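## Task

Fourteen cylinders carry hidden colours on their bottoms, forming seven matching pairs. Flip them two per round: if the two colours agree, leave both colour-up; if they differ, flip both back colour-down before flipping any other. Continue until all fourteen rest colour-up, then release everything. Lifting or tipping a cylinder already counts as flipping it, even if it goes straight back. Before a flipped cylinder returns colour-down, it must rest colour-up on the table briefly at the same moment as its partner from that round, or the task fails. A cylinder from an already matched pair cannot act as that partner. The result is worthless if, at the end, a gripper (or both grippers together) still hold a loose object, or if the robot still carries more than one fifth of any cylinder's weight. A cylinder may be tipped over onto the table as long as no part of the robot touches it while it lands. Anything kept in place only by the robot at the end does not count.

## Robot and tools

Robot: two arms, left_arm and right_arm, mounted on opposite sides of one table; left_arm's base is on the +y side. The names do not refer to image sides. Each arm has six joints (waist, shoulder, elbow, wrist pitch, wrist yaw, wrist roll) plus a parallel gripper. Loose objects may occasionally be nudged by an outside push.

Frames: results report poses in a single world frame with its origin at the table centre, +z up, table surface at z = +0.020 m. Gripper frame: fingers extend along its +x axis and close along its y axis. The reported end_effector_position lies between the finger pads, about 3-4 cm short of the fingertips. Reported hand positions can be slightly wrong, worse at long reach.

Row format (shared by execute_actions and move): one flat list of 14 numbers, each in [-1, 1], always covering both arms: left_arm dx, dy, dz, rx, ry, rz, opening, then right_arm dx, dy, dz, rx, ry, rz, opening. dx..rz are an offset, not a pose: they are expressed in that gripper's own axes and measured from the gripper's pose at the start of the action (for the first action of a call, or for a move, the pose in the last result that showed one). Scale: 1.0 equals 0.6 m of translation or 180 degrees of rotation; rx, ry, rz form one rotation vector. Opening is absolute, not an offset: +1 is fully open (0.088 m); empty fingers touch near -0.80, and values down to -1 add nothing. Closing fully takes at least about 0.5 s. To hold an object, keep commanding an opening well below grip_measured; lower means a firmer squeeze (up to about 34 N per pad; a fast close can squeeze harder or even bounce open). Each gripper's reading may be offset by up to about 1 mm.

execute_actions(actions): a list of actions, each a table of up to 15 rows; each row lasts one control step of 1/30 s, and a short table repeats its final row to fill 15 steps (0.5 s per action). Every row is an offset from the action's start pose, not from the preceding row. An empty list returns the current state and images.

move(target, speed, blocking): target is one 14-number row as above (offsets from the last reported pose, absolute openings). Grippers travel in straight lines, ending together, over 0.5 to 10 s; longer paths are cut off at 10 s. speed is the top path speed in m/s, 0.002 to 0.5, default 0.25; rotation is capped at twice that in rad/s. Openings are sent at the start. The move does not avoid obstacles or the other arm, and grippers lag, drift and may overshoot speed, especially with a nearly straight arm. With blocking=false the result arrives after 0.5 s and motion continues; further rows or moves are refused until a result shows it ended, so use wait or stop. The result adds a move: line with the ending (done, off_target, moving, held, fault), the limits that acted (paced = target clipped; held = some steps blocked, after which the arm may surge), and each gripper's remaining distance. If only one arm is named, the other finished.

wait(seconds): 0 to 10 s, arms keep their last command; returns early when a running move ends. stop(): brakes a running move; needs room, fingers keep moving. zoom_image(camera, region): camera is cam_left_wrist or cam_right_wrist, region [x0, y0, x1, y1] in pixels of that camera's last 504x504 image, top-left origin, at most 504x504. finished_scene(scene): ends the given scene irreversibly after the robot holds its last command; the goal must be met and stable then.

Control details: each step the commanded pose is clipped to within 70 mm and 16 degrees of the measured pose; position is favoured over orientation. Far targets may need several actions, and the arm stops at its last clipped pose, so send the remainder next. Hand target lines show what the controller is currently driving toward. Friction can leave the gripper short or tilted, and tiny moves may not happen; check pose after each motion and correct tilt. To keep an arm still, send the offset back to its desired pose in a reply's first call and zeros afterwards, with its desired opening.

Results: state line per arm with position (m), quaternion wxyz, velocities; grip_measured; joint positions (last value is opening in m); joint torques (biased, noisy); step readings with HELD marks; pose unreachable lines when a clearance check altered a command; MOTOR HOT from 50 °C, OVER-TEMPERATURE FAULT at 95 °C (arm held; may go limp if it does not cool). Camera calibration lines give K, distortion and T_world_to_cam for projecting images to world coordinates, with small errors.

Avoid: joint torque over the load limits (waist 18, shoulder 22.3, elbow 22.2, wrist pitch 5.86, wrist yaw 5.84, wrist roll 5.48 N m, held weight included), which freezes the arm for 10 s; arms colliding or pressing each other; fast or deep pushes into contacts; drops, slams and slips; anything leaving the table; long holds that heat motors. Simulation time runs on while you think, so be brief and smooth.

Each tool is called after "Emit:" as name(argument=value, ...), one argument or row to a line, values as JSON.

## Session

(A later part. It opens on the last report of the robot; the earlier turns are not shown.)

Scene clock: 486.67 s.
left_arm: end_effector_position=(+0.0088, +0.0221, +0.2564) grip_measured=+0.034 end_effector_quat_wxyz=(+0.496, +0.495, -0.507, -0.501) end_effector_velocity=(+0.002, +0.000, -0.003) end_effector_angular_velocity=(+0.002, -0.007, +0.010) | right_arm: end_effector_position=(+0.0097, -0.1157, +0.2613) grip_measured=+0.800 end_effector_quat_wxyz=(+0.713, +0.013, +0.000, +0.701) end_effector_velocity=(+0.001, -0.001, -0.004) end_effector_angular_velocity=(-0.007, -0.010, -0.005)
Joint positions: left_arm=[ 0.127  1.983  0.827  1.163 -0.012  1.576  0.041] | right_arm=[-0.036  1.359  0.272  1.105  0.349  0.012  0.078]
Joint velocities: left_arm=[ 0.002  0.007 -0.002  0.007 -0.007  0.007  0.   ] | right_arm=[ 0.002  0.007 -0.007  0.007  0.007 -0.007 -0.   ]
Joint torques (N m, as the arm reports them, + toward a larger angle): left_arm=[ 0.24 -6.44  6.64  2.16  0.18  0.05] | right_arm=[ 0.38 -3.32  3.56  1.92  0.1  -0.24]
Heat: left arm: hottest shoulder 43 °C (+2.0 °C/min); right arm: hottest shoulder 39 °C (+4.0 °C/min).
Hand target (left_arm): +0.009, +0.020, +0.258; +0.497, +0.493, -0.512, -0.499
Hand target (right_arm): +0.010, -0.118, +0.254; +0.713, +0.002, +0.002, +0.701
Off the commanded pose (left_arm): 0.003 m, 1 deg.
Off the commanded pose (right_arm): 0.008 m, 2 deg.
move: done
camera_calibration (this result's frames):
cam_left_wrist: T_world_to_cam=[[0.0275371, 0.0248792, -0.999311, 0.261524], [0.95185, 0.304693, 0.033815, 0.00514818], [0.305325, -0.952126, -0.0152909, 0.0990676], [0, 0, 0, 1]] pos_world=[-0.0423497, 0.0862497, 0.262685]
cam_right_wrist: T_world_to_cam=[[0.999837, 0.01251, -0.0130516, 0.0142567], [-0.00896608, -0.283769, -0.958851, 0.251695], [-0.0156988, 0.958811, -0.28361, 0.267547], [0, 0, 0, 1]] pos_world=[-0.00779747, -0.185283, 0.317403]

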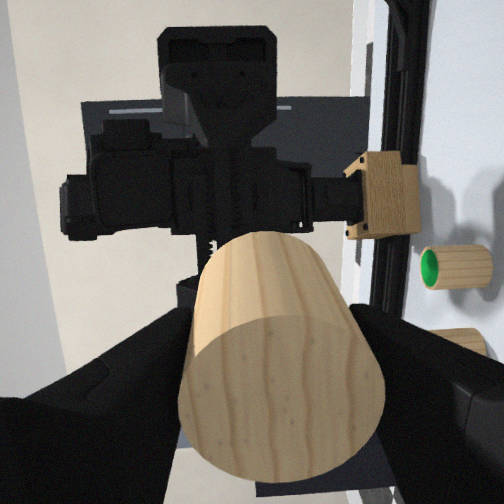

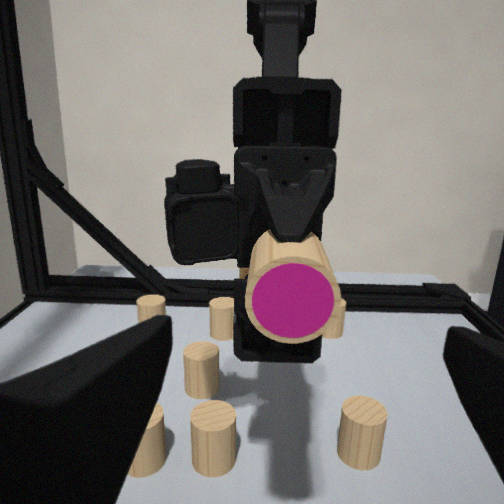

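Emit:
move(
  target=[0,0,0,0,0,0,-0.3,0.126,0,-0.011,0,0.005,0,0.8],
  speed=0.12,
)

Emit:
execute_actions(
  actions=[
    [[0,0,0,0,0,0,-0.3,0,0,0,0,0,0,-0.3]],
    [[0,0,0,0,0,0,-0.3,0,0,0,0,0,0,-0.3]],
    [[0,0,0,0,0,0,0.5,0,0,0,0,0,0,-0.3]],
  ],
)

Emit:
move(
  target=[-0.1,0,0,0,0,0,0.5,-0.1,0,0,0,0,0,-0.3],
  speed=0.2,
)

Emit:
move(
  target=[-0.043,-0.147,-0.146,0,0,-0.5,0.5,-0.055,0.017,-0.135,0,0.508,0,-0.3],
  speed=0.35,
)

Scene clock: 491.77 s.
left_arm: end_effector_position=(+0.0089, +0.0219, +0.2562) grip_measured=+0.033 end_effector_quat_wxyz=(+0.496, +0.495, -0.507, -0.501) end_effector_velocity=(-0.000, +0.001, -0.005) end_effector_angular_velocity=(+0.022, -0.008, +0.005) | right_arm: end_effector_position=(+0.0108, -0.0433, +0.2572) grip_measured=+0.800 end_effector_quat_wxyz=(+0.713, +0.007, +0.003, +0.701) end_effector_velocity=(-0.003, +0.001, -0.007) end_effector_angular_velocity=(-0.026, -0.014, +0.019)
Joint positions: left_arm=[ 0.127  1.984  0.827  1.164 -0.012  1.576  0.041] | right_arm=[-0.128  1.651  0.525  1.131  0.258  0.012  0.078]
Joint velocities: left_arm=[-0.002 -0.002 -0.002 -0.022 -0.007  0.007  0.   ] | right_arm=[-0.002  0.007  0.002 -0.022 -0.022 -0.007 -0.   ]
Joint torques (N m, as the arm reports them, + toward a larger angle): left_arm=[ 0.01 -7.26  5.43  1.69 -0.01 -0.03] | right_arm=[-0.25 -5.29  6.25  1.59 -0.08  0.15]
Heat: left arm: hottest shoulder 43 °C (+3.0 °C/min); right arm: hottest shoulder 38 °C (+3.0 °C/min).
Hand target (left_arm): +0.009, +0.022, +0.257; +0.496, +0.495, -0.508, -0.501
Hand target (right_arm): +0.011, -0.040, +0.256; +0.713, +0.007, +0.006, +0.701
Off the commanded pose (left_arm): 0.000 m, 0 deg.
Off the commanded pose (right_arm): 0.004 m, 0 deg.
move: done
camera_calibration (this result's frames):
cam_left_wrist: T_world_to_cam=[[0.0275397, 0.0248791, -0.999311, 0.261286], [0.95185, 0.304693, 0.0338175, 0.00507205], [0.305325, -0.952126, -0.01529, 0.0989026], [0, 0, 0, 1]] pos_world=[-0.042221, 0.0861218, 0.262446]
cam_right_wrist: T_world_to_cam=[[0.999895, 0.0119914, -0.00812544, 0.010937], [-0.00422129, -0.295377, -0.955371, 0.266852], [-0.0138563, 0.955305, -0.295296, 0.199842], [0, 0, 0, 1]] pos_world=[-0.00704037, -0.112219, 0.314044]

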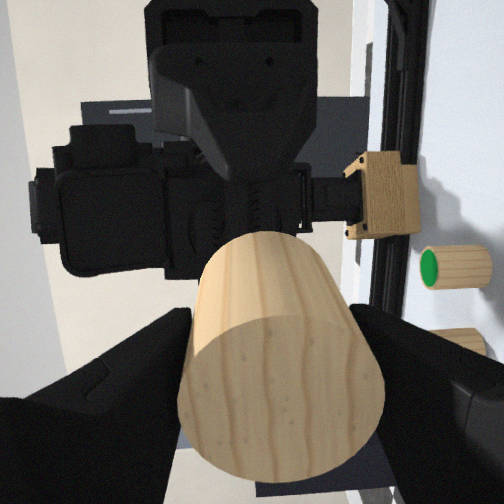

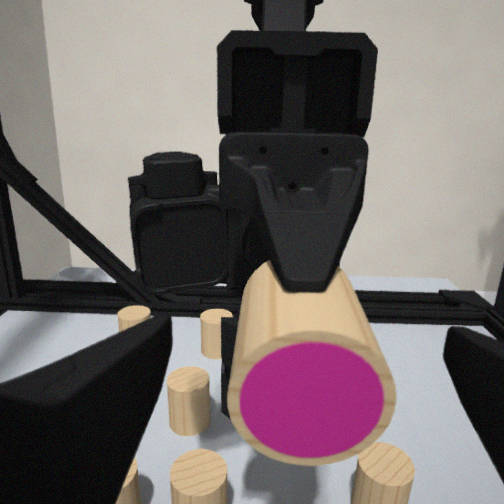

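Scene clock: 493.27 s.
left_arm: end_effector_position=(+0.0094, +0.0219, +0.2562) grip_measured=+0.493 end_effector_quat_wxyz=(+0.496, +0.496, -0.507, -0.501) end_effector_velocity=(-0.000, +0.000, -0.000) end_effector_angular_velocity=(-0.002, +0.022, +0.005) | right_arm: end_effector_position=(+0.0104, -0.0433, +0.2572) grip_measured=+0.024 end_effector_quat_wxyz=(+0.713, +0.007, +0.003, +0.702) end_effector_velocity=(-0.000, +0.000, +0.000) end_effector_angular_velocity=(-0.003, -0.023, +0.005)
Joint positions: left_arm=[ 0.128  1.984  0.827  1.164 -0.013  1.576  0.063] | right_arm=[-0.127  1.651  0.525  1.131  0.257  0.012  0.04 ]
Joint velocities: left_arm=[-0.002  0.002 -0.002  0.007 -0.007 -0.022  0.003] | right_arm=[-0.002 -0.002  0.002 -0.007 -0.007 -0.022 -0.   ]
Joint torques (N m, as the arm reports them, + toward a larger angle): left_arm=[-0.06 -7.14  5.38  1.74  0.   -0.06] | right_arm=[ 0.06 -6.4   5.16  1.82  0.01 -0.01]
Heat: left arm: hottest shoulder 43 °C (+3.0 °C/min); right arm: hottest shoulder 38 °C (+3.0 °C/min).
Hand target (left_arm): +0.009, +0.022, +0.256; +0.496, +0.496, -0.507, -0.501
Hand target (right_arm): +0.010, -0.043, +0.257; +0.713, +0.007, +0.003, +0.702
Off the commanded pose (left_arm): 0.000 m, 0 deg.
Off the commanded pose (right_arm): 0.000 m, 0 deg.
Step readings (end_effector_position; steps 1 to 15: 1st action; 16 to 30: 2nd action; 31 to 45: 3rd action):
0: left_arm (+0.0089, +0.0219, +0.2562) | right_arm (+0.0108, -0.0433, +0.2572)
1: left_arm (+0.0089, +0.0219, +0.2562) | right_arm (+0.0108, -0.0433, +0.2572)
2: left_arm (+0.0089, +0.0219, +0.2562) | right_arm (+0.0108, -0.0433, +0.2572)
4: left_arm (+0.0089, +0.0219, +0.2562) | right_arm (+0.0108, -0.0433, +0.2572)
8: left_arm (+0.0094, +0.0219, +0.2562) | right_arm (+0.0104, -0.0433, +0.2572)
15: left_arm (+0.0094, +0.0219, +0.2562) | right_arm (+0.0104, -0.0433, +0.2572)
16: left_arm (+0.0094, +0.0219, +0.2562) | right_arm (+0.0104, -0.0433, +0.2572)
17: left_arm (+0.0094, +0.0219, +0.2562) | right_arm (+0.0104, -0.0433, +0.2572)
19: left_arm (+0.0094, +0.0219, +0.2562) | right_arm (+0.0104, -0.0433, +0.2572)
23: left_arm (+0.0094, +0.0219, +0.2562) | right_arm (+0.0104, -0.0433, +0.2572)
30: left_arm (+0.0094, +0.0219, +0.2562) | right_arm (+0.0104, -0.0433, +0.2572)
31: left_arm (+0.0094, +0.0219, +0.2562) | right_arm (+0.0104, -0.0433, +0.2572)
32: left_arm (+0.0094, +0.0219, +0.2562) | right_arm (+0.0104, -0.0433, +0.2572)
34: left_arm (+0.0094, +0.0219, +0.2563) | right_arm (+0.0104, -0.0433, +0.2572)
38: left_arm (+0.0094, +0.0219, +0.2562) | right_arm (+0.0104, -0.0433, +0.2572)
45: end_effector_position above
camera_calibration (this result's frames):
cam_left_wrist: T_world_to_cam=[[0.0274816, 0.0249319, -0.999311, 0.261274], [0.951267, 0.306508, 0.0338075, 0.00464374], [0.30714, -0.951541, -0.0152935, 0.0987375], [0, 0, 0, 1]] pos_world=[-0.0419239, 0.0860154, 0.262447]
cam_right_wrist: T_world_to_cam=[[0.999876, 0.0135171, -0.00811948, 0.0113311], [-0.00376489, -0.295382, -0.955372, 0.26684], [-0.0153122, 0.955284, -0.295294, 0.199871], [0, 0, 0, 1]] pos_world=[-0.00726457, -0.112267, 0.314045]

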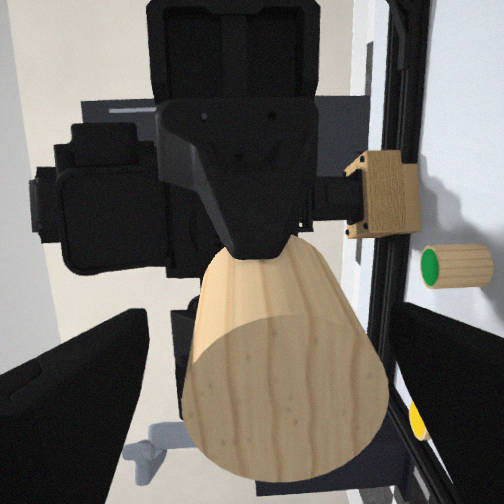

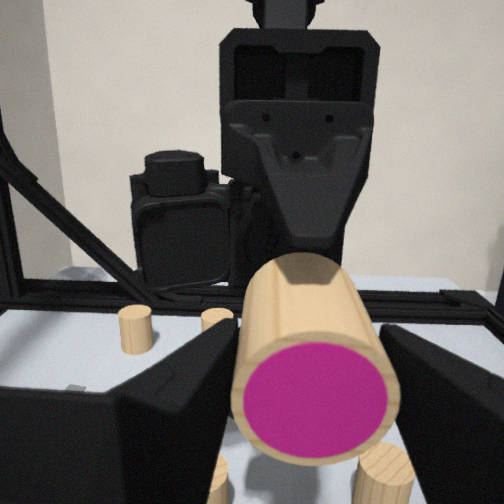

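Scene clock: 494.17 s.
left_arm: end_effector_position=(+0.0104, +0.0799, +0.2523) grip_measured=+0.500 end_effector_quat_wxyz=(+0.494, +0.498, -0.505, -0.503) end_effector_velocity=(+0.000, +0.003, -0.003) end_effector_angular_velocity=(+0.012, +0.007, +0.005) | right_arm: end_effector_position=(+0.0092, -0.1001, +0.2582) grip_measured=+0.024 end_effector_quat_wxyz=(+0.712, +0.008, +0.002, +0.702) end_effector_velocity=(-0.003, -0.003, +0.003) end_effector_angular_velocity=(+0.012, -0.004, +0.015)
Joint positions: left_arm=[ 0.126  1.837  0.577  1.258 -0.013  1.576  0.063] | right_arm=[-0.059  1.436  0.322  1.123  0.324  0.012  0.04 ]
Joint velocities: left_arm=[-0.002 -0.007 -0.012 -0.007 -0.007 -0.007 -0.   ] | right_arm=[ 0.007 -0.012 -0.007  0.007 -0.007 -0.007 -0.   ]
Joint torques (N m, as the arm reports them, + toward a larger angle): left_arm=[-0.28 -6.95  4.33  2.   -0.13 -0.02] | right_arm=[ 0.3  -5.63  3.9   1.69  0.15 -0.01]
Heat: left arm: hottest shoulder 43 °C (+3.0 °C/min); right arm: hottest shoulder 38 °C (+3.0 °C/min).
Hand target (left_arm): +0.010, +0.082, +0.256; +0.496, +0.496, -0.507, -0.501
Hand target (right_arm): +0.010, -0.103, +0.257; +0.712, +0.007, +0.003, +0.702
Off the commanded pose (left_arm): 0.004 m, 1 deg.
Off the commanded pose (right_arm): 0.004 m, 0 deg.
move: done
camera_calibration (this result's frames):
cam_left_wrist: T_world_to_cam=[[0.0278108, 0.0344145, -0.999021, 0.255038], [0.951724, 0.304719, 0.0369912, -0.0146253], [0.305693, -0.95182, -0.0242786, 0.155847], [0, 0, 0, 1]] pos_world=[-0.040815, 0.144018, 0.259113]
cam_right_wrist: T_world_to_cam=[[0.999853, 0.0143094, -0.00946627, 0.0137478], [-0.0048699, -0.292353, -0.956298, 0.25164], [-0.0164515, 0.956204, -0.29224, 0.253719], [0, 0, 0, 1]] pos_world=[-0.00834621, -0.169236, 0.31492]

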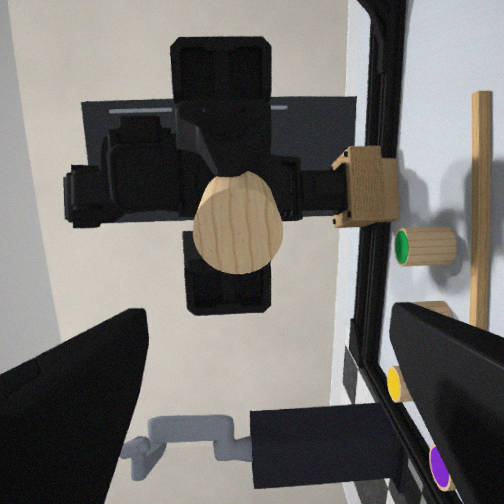

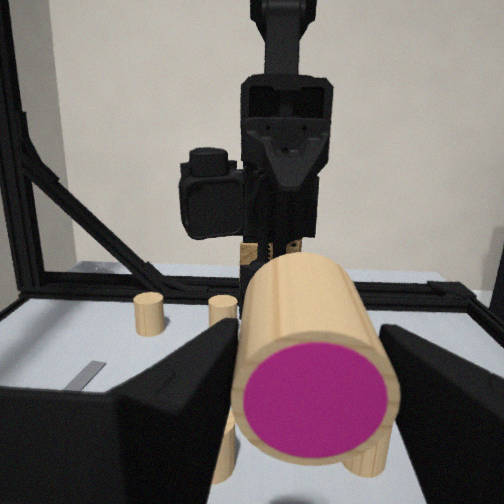

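Scene clock: 496.93 s.
left_arm: end_effector_position=(+0.0969, +0.1052, +0.1653) grip_measured=+0.500 end_effector_quat_wxyz=(-0.001, +0.706, -0.004, -0.708) end_effector_velocity=(+0.002, -0.001, +0.006) end_effector_angular_velocity=(+0.011, -0.020, -0.010) | right_arm: end_effector_position=(-0.0019, -0.1342, +0.1777) grip_measured=+0.024 end_effector_quat_wxyz=(+0.503, -0.495, +0.510, +0.492) end_effector_velocity=(+0.000, -0.002, +0.002) end_effector_angular_velocity=(-0.014, +0.004, +0.005)
Joint positions: left_arm=[ 0.337  2.185  1.764 -1.146  0.003  1.76   0.063] | right_arm=[-0.143  1.813  1.379 -1.146 -0.005  0.251  0.04 ]
Joint velocities: left_arm=[-0.002  0.007  0.037 -0.037 -0.022  0.007 -0.   ] | right_arm=[-0.002  0.002  0.012 -0.022 -0.007 -0.007 -0.   ]
Joint torques (N m, as the arm reports them, + toward a larger angle): left_arm=[ 0.15 -7.66  6.95 -0.04 -0.14  0.11] | right_arm=[-0.12 -6.88  7.03 -0.13 -0.1  -0.23]
Heat: left arm: hottest shoulder 43 °C (+3.1 °C/min); right arm: hottest shoulder 38 °C (+3.1 °C/min).
Hand target (left_arm): +0.099, +0.104, +0.164; -0.004, +0.708, -0.003, -0.706
Hand target (right_arm): -0.002, -0.132, +0.177; +0.500, -0.497, +0.511, +0.492
Off the commanded pose (left_arm): 0.002 m, 1 deg.
Off the commanded pose (right_arm): 0.002 m, 1 deg.
move: done
camera_calibration (this result's frames):
cam_left_wrist: T_world_to_cam=[[0.0299681, 0.999159, 0.0279801, -0.10653], [0.946982, -0.0373393, 0.319109, -0.111645], [0.319885, 0.0169336, -0.947305, 0.200623], [0, 0, 0, 1]] pos_world=[0.0447417, 0.0988747, 0.228658]
cam_right_wrist: T_world_to_cam=[[0.999269, -0.0211466, -0.0318342, 0.0238245], [-0.0102394, -0.950655, 0.31008, -0.148792], [-0.0368205, -0.309528, -0.950177, 0.20957], [0, 0, 0, 1]] pos_world=[-0.0176142, -0.0760786, 0.246025]

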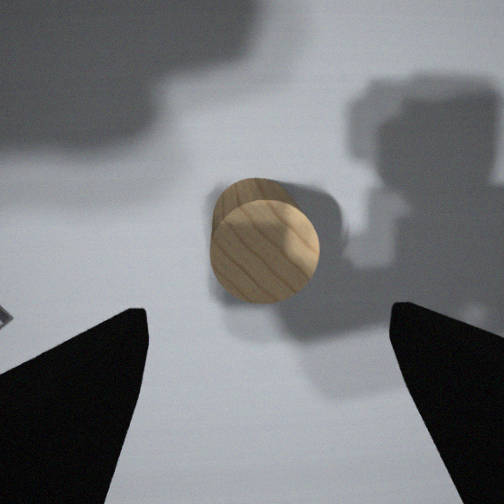

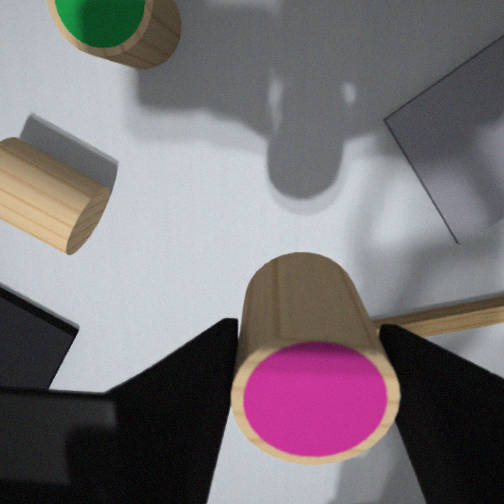

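Emit:
move(
  target=[0.142,-0.006,0.003,0,0,0,0.5,0.158,0,0,0,0,0,-0.3],
  speed=0.07,
)

Scene clock: 502.40 s.
left_arm: end_effector_position=(+0.0966, +0.1071, +0.0847) grip_measured=+0.500 end_effector_quat_wxyz=(+0.002, +0.707, -0.008, -0.707) end_effector_velocity=(-0.001, +0.004, -0.003) end_effector_angular_velocity=(+0.018, -0.004, +0.005) | right_arm: end_effector_position=(-0.0025, -0.1319, +0.0906) grip_measured=+0.024 end_effector_quat_wxyz=(+0.506, -0.490, +0.506, +0.497) end_effector_velocity=(-0.000, -0.001, -0.001) end_effector_angular_velocity=(+0.001, +0.008, +0.020)
Joint positions: left_arm=[ 0.337  2.271  1.57  -0.856  0.003  1.76   0.063] | right_arm=[-0.143  1.924  1.156 -0.794 -0.006  0.25   0.04 ]
Joint velocities: left_arm=[-0.002  0.002 -0.007 -0.007 -0.007 -0.007 -0.   ] | right_arm=[-0.002 -0.002 -0.007  0.007 -0.007 -0.022  0.   ]
Joint torques (N m, as the arm reports them, + toward a larger angle): left_arm=[-0.25 -7.99  4.98  0.4   0.08 -0.06] | right_arm=[ 0.2  -6.74  3.5   0.8   0.01  0.04]
Heat: left arm: hottest shoulder 43 °C (+3.0 °C/min); right arm: hottest shoulder 38 °C (+4.0 °C/min).
Hand target (left_arm): +0.095, +0.109, +0.080; -0.002, +0.706, -0.005, -0.708
Hand target (right_arm): -0.002, -0.136, +0.083; +0.503, -0.495, +0.510, +0.492
Off the commanded pose (left_arm): 0.005 m, 1 deg.
Off the commanded pose (right_arm): 0.008 m, 1 deg.
move: done
camera_calibration (this result's frames):
cam_left_wrist: T_world_to_cam=[[0.0302959, 0.999372, 0.0183627, -0.105467], [0.946277, -0.0345937, 0.321501, -0.0859966], [0.321934, 0.00763608, -0.946731, 0.125084], [0, 0, 0, 1]] pos_world=[0.0443032, 0.101471, 0.148005]
cam_right_wrist: T_world_to_cam=[[0.999128, -0.0201706, -0.036561, 0.0222522], [-0.0085567, -0.955909, 0.293539, -0.118784], [-0.0408698, -0.29297, -0.955248, 0.13021], [0, 0, 0, 1]] pos_world=[-0.0179276, -0.07495, 0.160064]

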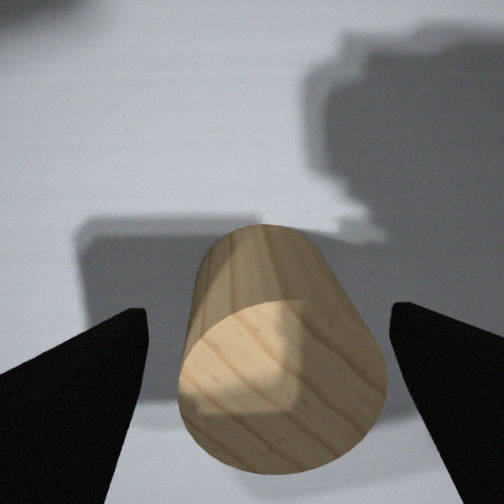

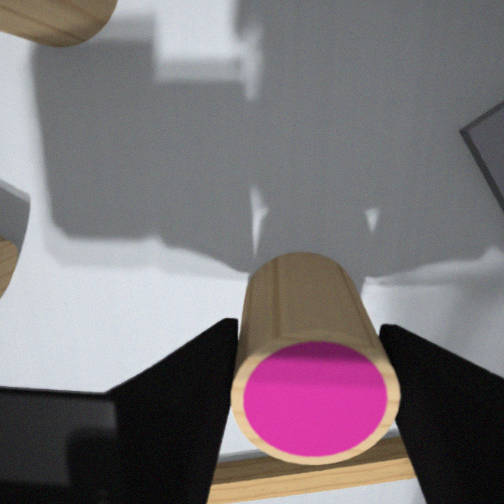

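Emit:
execute_actions(
  actions=[
    [[0,0,0,0,0,0,-0.3,0,0,0,0,0,0,0.5]],
    [[0,0,0,0,0,0,-0.3,0,0,0,0,0,0,0.5]],
  ],
)

Emit:
move(
  target=[-0.2,0,0,0,0,0,-0.3,-0.16,0,0,0,0,0,0.5],
  speed=0.25,
)

Emit:
move(
  target=[-0.097,0.148,0.142,0,0,0.505,-0.3,-0.12,-0.021,0.025,0,-0.495,0,0.8],
  speed=0.35,
)

Scene clock: 506.10 s.
left_arm: end_effector_position=(+0.0966, +0.1068, +0.0845) grip_measured=+0.037 end_effector_quat_wxyz=(+0.002, +0.707, -0.008, -0.707) end_effector_velocity=(+0.000, -0.000, +0.001) end_effector_angular_velocity=(-0.006, -0.009, -0.010) | right_arm: end_effector_position=(-0.0026, -0.1318, +0.0903) grip_measured=+0.500 end_effector_quat_wxyz=(+0.506, -0.490, +0.506, +0.498) end_effector_velocity=(-0.000, -0.001, -0.001) end_effector_angular_velocity=(+0.001, +0.008, +0.020)
Joint positions: left_arm=[ 0.337  2.271  1.57  -0.855  0.003  1.76   0.041] | right_arm=[-0.143  1.925  1.156 -0.792 -0.006  0.25   0.063]
Joint velocities: left_arm=[-0.002 -0.007 -0.007  0.007 -0.007  0.007 -0.   ] | right_arm=[-0.002 -0.002 -0.007  0.007 -0.007 -0.022 -0.   ]
Joint torques (N m, as the arm reports them, + toward a larger angle): left_arm=[-0.02 -8.75  5.43  0.2   0.07  0.02] | right_arm=[ 0.06 -8.25  4.92  0.13 -0.01 -0.01]
Heat: left arm: hottest shoulder 44 °C (+3.0 °C/min); right arm: hottest shoulder 38 °C (+4.0 °C/min).
Hand target (left_arm): +0.097, +0.107, +0.085; +0.002, +0.707, -0.008, -0.707
Hand target (right_arm): -0.003, -0.132, +0.090; +0.506, -0.490, +0.506, +0.498
Off the commanded pose (left_arm): 0.000 m, 0 deg.
Off the commanded pose (right_arm): 0.000 m, 0 deg.
Step readings (end_effector_position; steps 1 to 15: 1st action; 16 to 30: 2nd action):
0: left_arm (+0.0966, +0.1070, +0.0845) | right_arm (-0.0025, -0.1318, +0.0903)
1: left_arm (+0.0966, +0.1070, +0.0845) | right_arm (-0.0025, -0.1318, +0.0903)
2: left_arm (+0.0966, +0.1070, +0.0845) | right_arm (-0.0025, -0.1318, +0.0903)
4: left_arm (+0.0966, +0.1069, +0.0845) | right_arm (-0.0026, -0.1316, +0.0903)
8: left_arm (+0.0966, +0.1068, +0.0845) | right_arm (-0.0026, -0.1316, +0.0903)
15: left_arm (+0.0966, +0.1068, +0.0845) | right_arm (-0.0026, -0.1318, +0.0903)
16: left_arm (+0.0966, +0.1068, +0.0845) | right_arm (-0.0026, -0.1318, +0.0903)
17: left_arm (+0.0966, +0.1068, +0.0845) | right_arm (-0.0026, -0.1318, +0.0903)
19: left_arm (+0.0966, +0.1068, +0.0845) | right_arm (-0.0026, -0.1318, +0.0903)
23: left_arm (+0.0966, +0.1068, +0.0845) | right_arm (-0.0026, -0.1318, +0.0903)
30: end_effector_position above
camera_calibration (this result's frames):
cam_left_wrist: T_world_to_cam=[[0.0303044, 0.999393, 0.017164, -0.105076], [0.946332, -0.0342149, 0.321381, -0.0859896], [0.321773, 0.00650362, -0.946794, 0.12509], [0, 0, 0, 1]] pos_world=[0.0443084, 0.101257, 0.147873]
cam_right_wrist: T_world_to_cam=[[0.999108, -0.0201429, -0.0371158, 0.0223792], [-0.00839447, -0.956102, 0.292914, -0.118575], [-0.0413866, -0.292341, -0.955418, 0.130063], [0, 0, 0, 1]] pos_world=[-0.0179718, -0.0748961, 0.159827]

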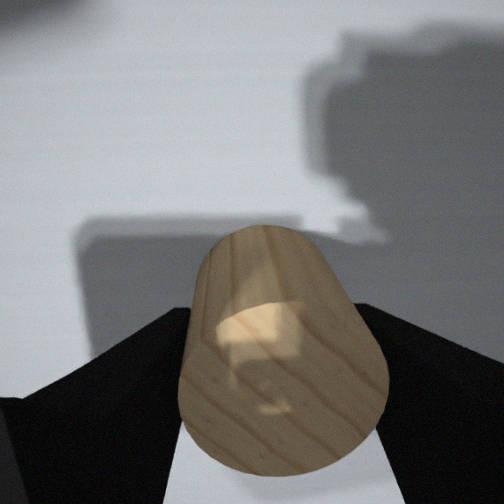

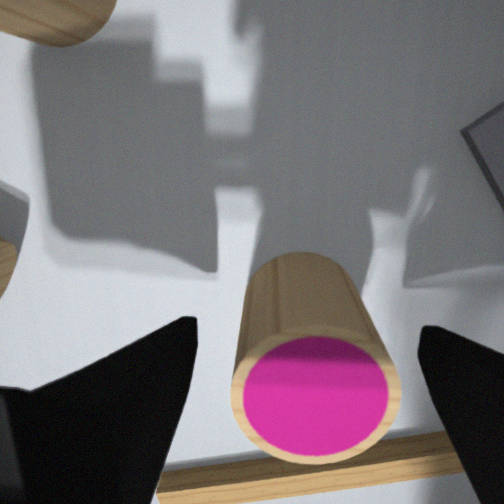

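Scene clock: 507.13 s.
left_arm: end_effector_position=(+0.0960, +0.1099, +0.1992) grip_measured=+0.036 end_effector_quat_wxyz=(-0.002, +0.706, -0.004, -0.708) end_effector_velocity=(+0.002, +0.003, +0.003) end_effector_angular_velocity=(+0.013, -0.005, +0.010) | right_arm: end_effector_position=(-0.0019, -0.1348, +0.1817) grip_measured=+0.500 end_effector_quat_wxyz=(+0.504, -0.494, +0.509, +0.493) end_effector_velocity=(+0.000, -0.003, +0.001) end_effector_angular_velocity=(-0.018, +0.003, +0.005)
Joint positions: left_arm=[ 0.337  2.149  1.842 -1.262  0.003  1.76   0.041] | right_arm=[-0.143  1.804  1.384 -1.155 -0.006  0.25   0.063]
Joint velocities: left_arm=[ 0.002 -0.002  0.007 -0.022 -0.007 -0.007 -0.   ] | right_arm=[-0.002  0.002  0.007 -0.022 -0.007 -0.007 -0.   ]
Joint torques (N m, as the arm reports them, + toward a larger angle): left_arm=[ 0.   -9.07  7.13 -0.05  0.03 -0.04] | right_arm=[-0.11 -8.55  6.99 -0.04 -0.01 -0.08]
Heat: left arm: hottest shoulder 44 °C (+3.1 °C/min); right arm: hottest shoulder 38 °C (+4.1 °C/min).
Hand target (left_arm): +0.096, +0.108, +0.204; +0.002, +0.707, -0.008, -0.707
Hand target (right_arm): -0.002, -0.132, +0.186; +0.506, -0.490, +0.506, +0.497
Off the commanded pose (left_arm): 0.006 m, 1 deg.
Off the commanded pose (right_arm): 0.005 m, 1 deg.
move: done
camera_calibration (this result's frames):
cam_left_wrist: T_world_to_cam=[[0.02998, 0.999094, 0.0302175, -0.112674], [0.947113, -0.0380573, 0.318635, -0.121298], [0.319496, 0.0190667, -0.947396, 0.232758], [0, 0, 0, 1]] pos_world=[0.043895, 0.103517, 0.262569]
cam_right_wrist: T_world_to_cam=[[0.999219, -0.0206301, -0.0336902, 0.0243274], [-0.00933709, -0.951982, 0.306013, -0.150053], [-0.0383855, -0.305459, -0.951431, 0.213994], [0, 0, 0, 1]] pos_world=[-0.0174952, -0.0769795, 0.250339]

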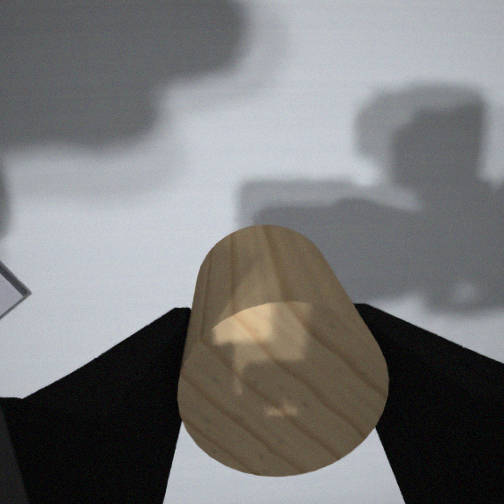

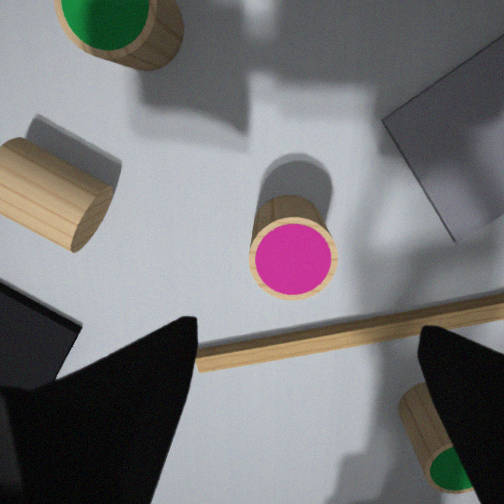

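Scene clock: 510.00 s.
left_arm: end_effector_position=(+0.0101, +0.0237, +0.2596) grip_measured=+0.034 end_effector_quat_wxyz=(+0.498, +0.492, -0.510, -0.500) end_effector_velocity=(-0.000, -0.001, -0.004) end_effector_angular_velocity=(+0.012, -0.008, +0.005) | right_arm: end_effector_position=(+0.0101, -0.1184, +0.2616) grip_measured=+0.800 end_effector_quat_wxyz=(+0.712, +0.008, +0.011, +0.702) end_effector_velocity=(-0.000, -0.001, +0.003) end_effector_angular_velocity=(+0.020, -0.015, +0.005)
Joint positions: left_arm=[ 0.132  1.975  0.82   1.17  -0.005  1.574  0.041] | right_arm=[-0.036  1.315  0.274  1.037  0.346  0.029  0.078]
Joint velocities: left_arm=[-0.002  0.007  0.002 -0.007 -0.007  0.007 -0.   ] | right_arm=[-0.002  0.007 -0.007  0.037 -0.007 -0.022 -0.   ]
Joint torques (N m, as the arm reports them, + toward a larger angle): left_arm=[-0.42 -6.48  5.46  2.15 -0.2  -0.11] | right_arm=[-0.05 -3.26  3.94  1.93  0.11 -0.18]
Heat: left arm: hottest shoulder 44 °C (+3.0 °C/min); right arm: hottest shoulder 38 °C (+4.0 °C/min).
Hand target (left_arm): +0.010, +0.023, +0.258; +0.500, +0.492, -0.508, -0.500
Hand target (right_arm): +0.012, -0.120, +0.254; +0.713, -0.002, +0.013, +0.701
Off the commanded pose (left_arm): 0.002 m, 1 deg.
Off the commanded pose (right_arm): 0.008 m, 2 deg.
move: done
camera_calibration (this result's frames):
cam_left_wrist: T_world_to_cam=[[0.0247433, 0.0157194, -0.99957, 0.264929], [0.952643, 0.302768, 0.0283431, 0.0047756], [0.303083, -0.952935, -0.00748353, 0.0982976], [0, 0, 0, 1]] pos_world=[-0.040897, 0.0880607, 0.265415]
cam_right_wrist: T_world_to_cam=[[0.999624, 0.0152961, -0.0227649, 0.0167521], [-0.0170428, -0.303894, -0.952553, 0.247274], [-0.0214885, 0.952583, -0.303519, 0.274822], [0, 0, 0, 1]] pos_world=[-0.00662605, -0.186902, 0.319337]

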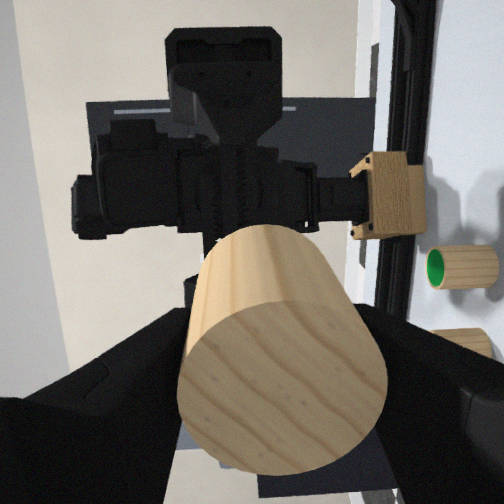

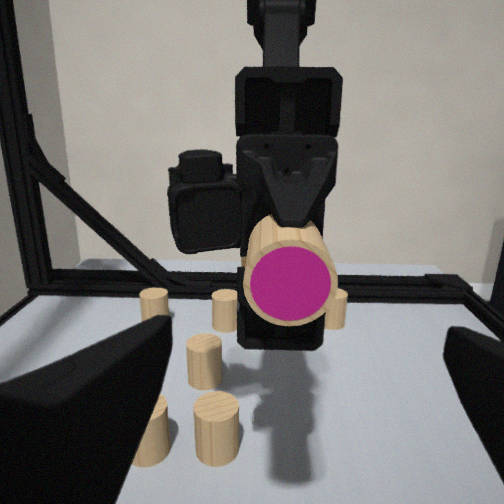

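Emit:
move(
  target=[0,0,0,0,0,0,-0.3,0.132,0.003,-0.003,-0.006,0,0,0.8],
  speed=0.12,
)

Emit:
execute_actions(
  actions=[
    [[0,0,0,0,0,0,-0.3,0,0,0,0,0,0,-0.3]],
    [[0,0,0,0,0,0,-0.3,0,0,0,0,0,0,-0.3]],
    [[0,0,0,0,0,0,0.5,0,0,0,0,0,0,-0.3]],
  ],
)

Emit:
move(
  target=[-0.1,0,0,0,0,0,0.5,-0.1,0,0,0,0,0,-0.3],
  speed=0.2,
)

Emit:
move(
  target=[-0.403,-0.15,0.113,0,0,-0.5,0.5,0.043,0.018,-0.136,0,0.508,0,-0.3],
  speed=0.35,
)

Scene clock: 515.30 s.
left_arm: end_effector_position=(+0.0101, +0.0237, +0.2592) grip_measured=+0.034 end_effector_quat_wxyz=(+0.498, +0.492, -0.509, -0.500) end_effector_velocity=(-0.000, +0.000, -0.004) end_effector_angular_velocity=(+0.012, -0.008, +0.005) | right_arm: end_effector_position=(+0.0093, -0.0426, +0.2599) grip_measured=+0.800 end_effector_quat_wxyz=(+0.712, +0.004, +0.006, +0.702) end_effector_velocity=(-0.000, +0.001, -0.004) end_effector_angular_velocity=(-0.012, -0.025, +0.005)
Joint positions: left_arm=[ 0.132  1.976  0.82   1.171 -0.006  1.574  0.041] | right_arm=[-0.125  1.635  0.536  1.096  0.258  0.016  0.078]
Joint velocities: left_arm=[-0.002  0.002 -0.002 -0.007 -0.007  0.007 -0.   ] | right_arm=[-0.002  0.007  0.002 -0.007 -0.007 -0.022 -0.   ]
Joint torques (N m, as the arm reports them, + toward a larger angle): left_arm=[-0.07 -7.27  5.51  1.69  0.01 -0.03] | right_arm=[-0.14 -5.29  6.61  1.87 -0.12 -0.2 ]
Heat: left arm: hottest shoulder 44 °C (+3.0 °C/min); right arm: hottest shoulder 37 °C (+2.0 °C/min).
Hand target (left_arm): +0.010, +0.024, +0.260; +0.499, +0.492, -0.510, -0.500
Hand target (right_arm): +0.009, -0.039, +0.260; +0.712, +0.002, +0.004, +0.702
Off the commanded pose (left_arm): 0.000 m, 0 deg.
Off the commanded pose (right_arm): 0.003 m, 0 deg.
move: done
camera_calibration (this result's frames):
cam_left_wrist: T_world_to_cam=[[0.0247408, 0.0161102, -0.999564, 0.264539], [0.952527, 0.30312, 0.028462, 0.00471045], [0.303447, -0.952816, -0.00784598, 0.0983162], [0, 0, 0, 1]] pos_world=[-0.0408654, 0.0879876, 0.265061]
cam_right_wrist: T_world_to_cam=[[0.999844, 0.0145884, -0.00994912, 0.0129603], [-0.00505361, -0.30346, -0.952831, 0.268706], [-0.0169195, 0.952733, -0.303338, 0.201957], [0, 0, 0, 1]] pos_world=[-0.00818331, -0.111059, 0.317422]

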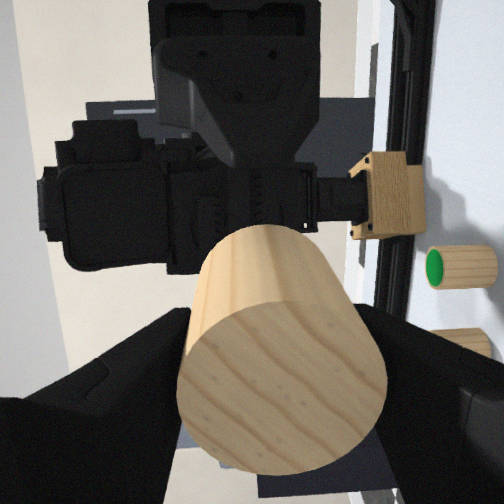

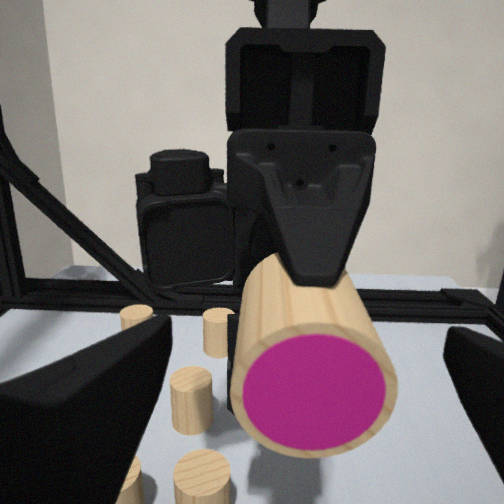

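Scene clock: 516.80 s.
left_arm: end_effector_position=(+0.0102, +0.0237, +0.2592) grip_measured=+0.493 end_effector_quat_wxyz=(+0.498, +0.492, -0.509, -0.500) end_effector_velocity=(-0.000, +0.001, -0.001) end_effector_angular_velocity=(+0.007, +0.007, +0.005) | right_arm: end_effector_position=(+0.0090, -0.0426, +0.2599) grip_measured=+0.025 end_effector_quat_wxyz=(+0.712, +0.004, +0.006, +0.702) end_effector_velocity=(+0.000, -0.000, -0.005) end_effector_angular_velocity=(-0.021, +0.002, +0.005)
Joint positions: left_arm=[ 0.132  1.976  0.82   1.171 -0.006  1.574  0.063] | right_arm=[-0.124  1.635  0.536  1.096  0.257  0.016  0.04 ]
Joint velocities: left_arm=[-0.002 -0.002 -0.002 -0.007 -0.007 -0.007  0.003] | right_arm=[-0.002 -0.002 -0.002 -0.022 -0.007  0.007 -0.   ]
Joint torques (N m, as the arm reports them, + toward a larger angle): left_arm=[-0.11 -7.12  5.44  1.75  0.01 -0.05] | right_arm=[ 0.04 -6.41  5.25  1.83  0.   -0.01]
Heat: left arm: hottest shoulder 44 °C (+3.0 °C/min); right arm: hottest shoulder 37 °C (+2.0 °C/min).
Hand target (left_arm): +0.010, +0.024, +0.259; +0.498, +0.492, -0.509, -0.500
Hand target (right_arm): +0.009, -0.043, +0.260; +0.712, +0.004, +0.006, +0.702
Off the commanded pose (left_arm): 0.000 m, 0 deg.
Off the commanded pose (right_arm): 0.000 m, 0 deg.
Step readings (end_effector_position; steps 1 to 15: 1st action; 16 to 30: 2nd action; 31 to 45: 3rd action):
0: left_arm (+0.0101, +0.0237, +0.2592) | right_arm (+0.0093, -0.0426, +0.2599)
1: left_arm (+0.0101, +0.0237, +0.2592) | right_arm (+0.0093, -0.0426, +0.2599)
2: left_arm (+0.0101, +0.0237, +0.2592) | right_arm (+0.0093, -0.0426, +0.2599)
4: left_arm (+0.0101, +0.0237, +0.2592) | right_arm (+0.0093, -0.0426, +0.2599)
8: left_arm (+0.0102, +0.0237, +0.2592) | right_arm (+0.0091, -0.0426, +0.2599)
15: left_arm (+0.0102, +0.0237, +0.2592) | right_arm (+0.0091, -0.0426, +0.2599)
16: left_arm (+0.0102, +0.0237, +0.2592) | right_arm (+0.0091, -0.0426, +0.2599)
17: left_arm (+0.0102, +0.0237, +0.2592) | right_arm (+0.0091, -0.0426, +0.2599)
19: left_arm (+0.0102, +0.0237, +0.2592) | right_arm (+0.0091, -0.0426, +0.2599)
23: left_arm (+0.0102, +0.0237, +0.2592) | right_arm (+0.0091, -0.0426, +0.2599)
30: left_arm (+0.0102, +0.0237, +0.2592) | right_arm (+0.0090, -0.0426, +0.2599)
31: left_arm (+0.0102, +0.0237, +0.2592) | right_arm (+0.0090, -0.0426, +0.2599)
32: left_arm (+0.0102, +0.0237, +0.2592) | right_arm (+0.0090, -0.0426, +0.2599)
34: left_arm (+0.0102, +0.0237, +0.2592) | right_arm (+0.0090, -0.0426, +0.2598)
38: left_arm (+0.0102, +0.0237, +0.2592) | right_arm (+0.0090, -0.0426, +0.2599)
45: end_effector_position above
camera_calibration (this result's frames):
cam_left_wrist: T_world_to_cam=[[0.0247286, 0.0161198, -0.999564, 0.264538], [0.952412, 0.303483, 0.0284563, 0.00465018], [0.30381, -0.9527, -0.00784794, 0.0982918], [0, 0, 0, 1]] pos_world=[-0.0408326, 0.087967, 0.265061]
cam_right_wrist: T_world_to_cam=[[0.999821, 0.0161141, -0.00995293, 0.0133561], [-0.00459418, -0.303468, -0.952831, 0.268693], [-0.0183744, 0.952705, -0.303339, 0.201984], [0, 0, 0, 1]] pos_world=[-0.00840791, -0.111107, 0.317422]

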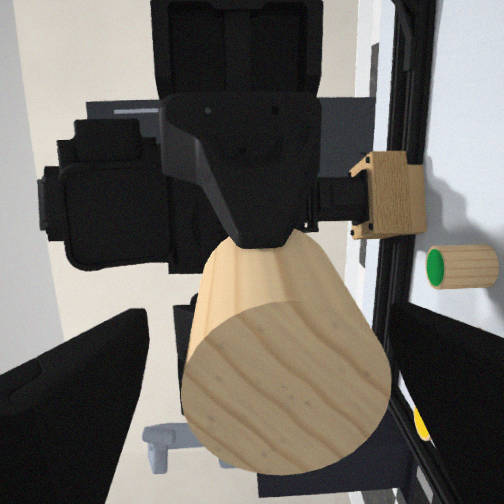

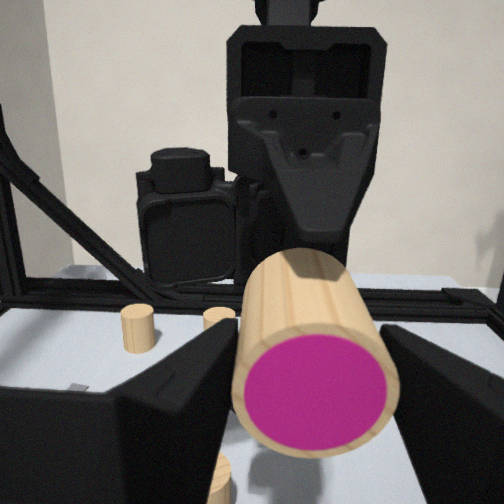

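Scene clock: 517.70 s.
left_arm: end_effector_position=(+0.0117, +0.0817, +0.2547) grip_measured=+0.500 end_effector_quat_wxyz=(+0.496, +0.494, -0.507, -0.503) end_effector_velocity=(-0.002, +0.003, -0.001) end_effector_angular_velocity=(+0.007, +0.007, -0.000) | right_arm: end_effector_position=(+0.0080, -0.0994, +0.2613) grip_measured=+0.025 end_effector_quat_wxyz=(+0.712, +0.005, +0.006, +0.703) end_effector_velocity=(-0.001, -0.003, -0.008) end_effector_angular_velocity=(-0.035, -0.004, +0.010)
Joint positions: left_arm=[ 0.132  1.83   0.57   1.265 -0.006  1.574  0.063] | right_arm=[-0.056  1.413  0.335  1.076  0.325  0.016  0.04 ]
Joint velocities: left_arm=[-0.007 -0.012 -0.012 -0.007 -0.007 -0.007 -0.   ] | right_arm=[ 0.002 -0.012 -0.012 -0.037 -0.007  0.007 -0.   ]
Joint torques (N m, as the arm reports them, + toward a larger angle): left_arm=[-0.2  -6.98  4.34  2.01 -0.08 -0.04] | right_arm=[ 0.46 -5.64  4.07  1.73  0.11  0.02]
Heat: left arm: hottest shoulder 44 °C (+3.0 °C/min); right arm: hottest shoulder 37 °C (+2.0 °C/min).
Hand target (left_arm): +0.011, +0.084, +0.258; +0.498, +0.492, -0.509, -0.500
Hand target (right_arm): +0.008, -0.103, +0.260; +0.712, +0.004, +0.007, +0.702
Off the commanded pose (left_arm): 0.004 m, 1 deg.
Off the commanded pose (right_arm): 0.003 m, 0 deg.
move: done
camera_calibration (this result's frames):
cam_left_wrist: T_world_to_cam=[[0.0249786, 0.0260297, -0.999349, 0.258196], [0.952404, 0.303185, 0.0317022, -0.0150231], [0.303813, -0.952576, -0.0172176, 0.155455], [0, 0, 0, 1]] pos_world=[-0.0393706, 0.145917, 0.26118]
cam_right_wrist: T_world_to_cam=[[0.99981, 0.0165184, -0.0103955, 0.0154744], [-0.00493559, -0.301332, -0.953506, 0.253147], [-0.0188829, 0.953376, -0.301194, 0.256039], [0, 0, 0, 1]] pos_world=[-0.00938727, -0.168075, 0.318655]

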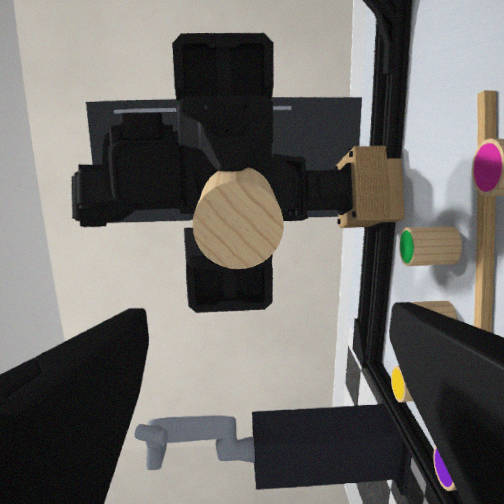

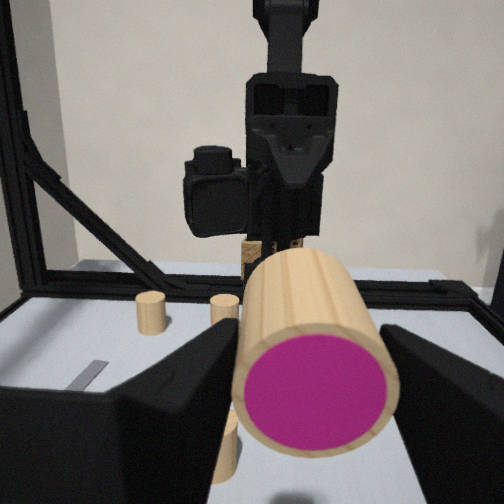

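Scene clock: 520.57 s.
left_arm: end_effector_position=(-0.0506, +0.3248, +0.1615) grip_measured=+0.500 end_effector_quat_wxyz=(-0.003, +0.708, -0.006, -0.707) end_effector_velocity=(+0.002, -0.003, +0.000) end_effector_angular_velocity=(-0.015, -0.018, +0.005) | right_arm: end_effector_position=(-0.0033, -0.0753, +0.1820) grip_measured=+0.025 end_effector_quat_wxyz=(+0.500, -0.498, +0.511, +0.490) end_effector_velocity=(+0.002, +0.001, -0.001) end_effector_angular_velocity=(-0.006, -0.008, +0.005)
Joint positions: left_arm=[-0.201  1.389  0.772 -0.949 -0.003  1.225  0.063] | right_arm=[-0.175  2.04   1.706 -1.254 -0.007  0.217  0.04 ]
Joint velocities: left_arm=[-0.002  0.002  0.002  0.007 -0.022 -0.007 -0.   ] | right_arm=[-0.002  0.007  0.007 -0.007  0.007 -0.007 -0.   ]
Joint torques (N m, as the arm reports them, + toward a larger angle): left_arm=[-0.31 -2.96  6.76  0.05  0.27 -0.1 ] | right_arm=[-0.19 -8.16  7.02 -0.15 -0.13 -0.19]
Heat: left arm: hottest shoulder 43 °C (+1.0 °C/min); right arm: hottest shoulder 37 °C (+1.0 °C/min).
Hand target (left_arm): -0.053, +0.323, +0.163; -0.003, +0.705, -0.005, -0.709
Hand target (right_arm): -0.003, -0.073, +0.179; +0.497, -0.500, +0.513, +0.490
Off the commanded pose (left_arm): 0.002 m, 0 deg.
Off the commanded pose (right_arm): 0.003 m, 1 deg.
move: done
camera_calibration (this result's frames):
cam_left_wrist: T_world_to_cam=[[0.0340324, 0.999036, 0.0277402, -0.321194], [0.945575, -0.0411741, 0.322788, 0.0379979], [0.323619, 0.0152452, -0.946065, 0.241069], [0, 0, 0, 1]] pos_world=[-0.103013, 0.318774, 0.224711]
cam_right_wrist: T_world_to_cam=[[0.999278, -0.0191453, -0.0328033, 0.0269664], [-0.00774407, -0.948221, 0.317515, -0.0952884], [-0.0371837, -0.317032, -0.947686, 0.230903], [0, 0, 0, 1]] pos_world=[-0.019099, -0.0166344, 0.249964]

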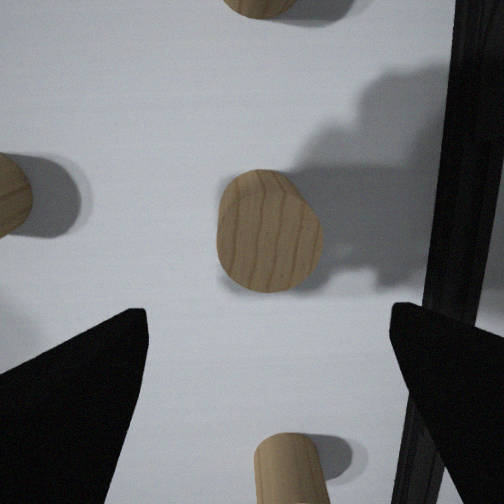

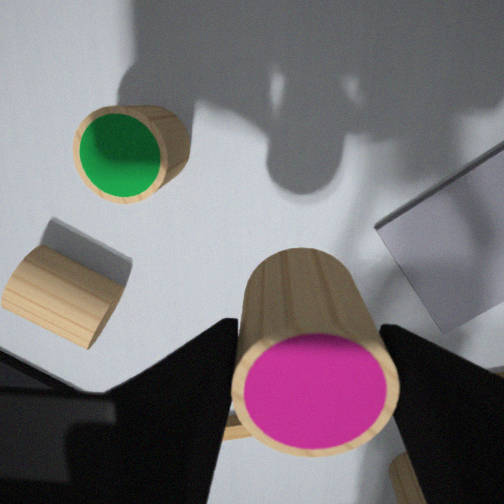

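Emit:
move(
  target=[0.142,-0.009,0.011,0,0,0,0.5,0.16,0,0.004,0,0,0,-0.3],
  speed=0.07,
)

Scene clock: 523.50 s.
left_arm: end_effector_position=(-0.0566, +0.3282, +0.0787) grip_measured=+0.500 end_effector_quat_wxyz=(-0.001, +0.707, -0.009, -0.708) end_effector_velocity=(+0.001, +0.001, -0.003) end_effector_angular_velocity=(+0.004, -0.009, +0.005) | right_arm: end_effector_position=(-0.0042, -0.0709, +0.0950) grip_measured=+0.025 end_effector_quat_wxyz=(+0.505, -0.491, +0.507, +0.497) end_effector_velocity=(-0.000, -0.001, -0.001) end_effector_angular_velocity=(+0.001, +0.008, +0.005)
Joint positions: left_arm=[-0.234  1.6    0.565 -0.525 -0.003  1.193  0.063] | right_arm=[-0.175  2.123  1.476 -0.918 -0.007  0.217  0.04 ]
Joint velocities: left_arm=[-0.002  0.012 -0.002  0.007 -0.007 -0.007 -0.   ] | right_arm=[-0.002 -0.002 -0.007  0.007 -0.007 -0.007 -0.   ]
Joint torques (N m, as the arm reports them, + toward a larger angle): left_arm=[-0.23 -3.23  3.93  0.45  0.05 -0.09] | right_arm=[ 0.13 -8.39  3.83  0.53  0.01  0.  ]
Heat: left arm: hottest shoulder 43 °C (+1.0 °C/min); right arm: hottest shoulder 38 °C (+2.0 °C/min).
Hand target (left_arm): -0.056, +0.330, +0.076; -0.003, +0.708, -0.006, -0.707
Hand target (right_arm): -0.004, -0.075, +0.086; +0.500, -0.498, +0.511, +0.490
Off the commanded pose (left_arm): 0.003 m, 0 deg.
Off the commanded pose (right_arm): 0.010 m, 1 deg.
move: off_target (right_arm)
camera_calibration (this result's frames):
cam_left_wrist: T_world_to_cam=[[0.0352589, 0.999157, 0.0210289, -0.321482], [0.946576, -0.0401377, 0.319974, 0.0705263], [0.320548, 0.0086235, -0.947193, 0.166709], [0, 0, 0, 1]] pos_world=[-0.108862, 0.322605, 0.142099]
cam_right_wrist: T_world_to_cam=[[0.999136, -0.0180012, -0.0374633, 0.0255776], [-0.00607238, -0.954895, 0.296881, -0.0619924], [-0.0411177, -0.296397, -0.954179, 0.151812], [0, 0, 0, 1]] pos_world=[-0.0196898, -0.0137391, 0.164218]

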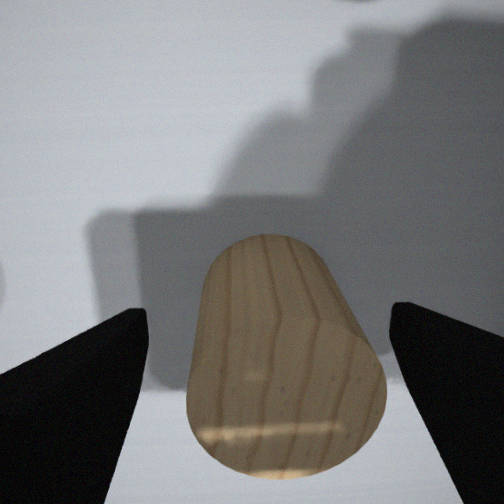

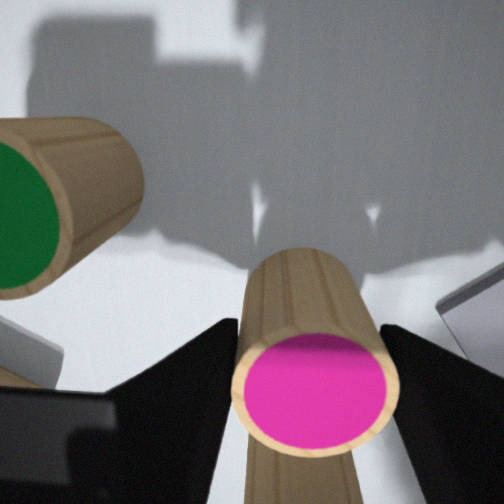

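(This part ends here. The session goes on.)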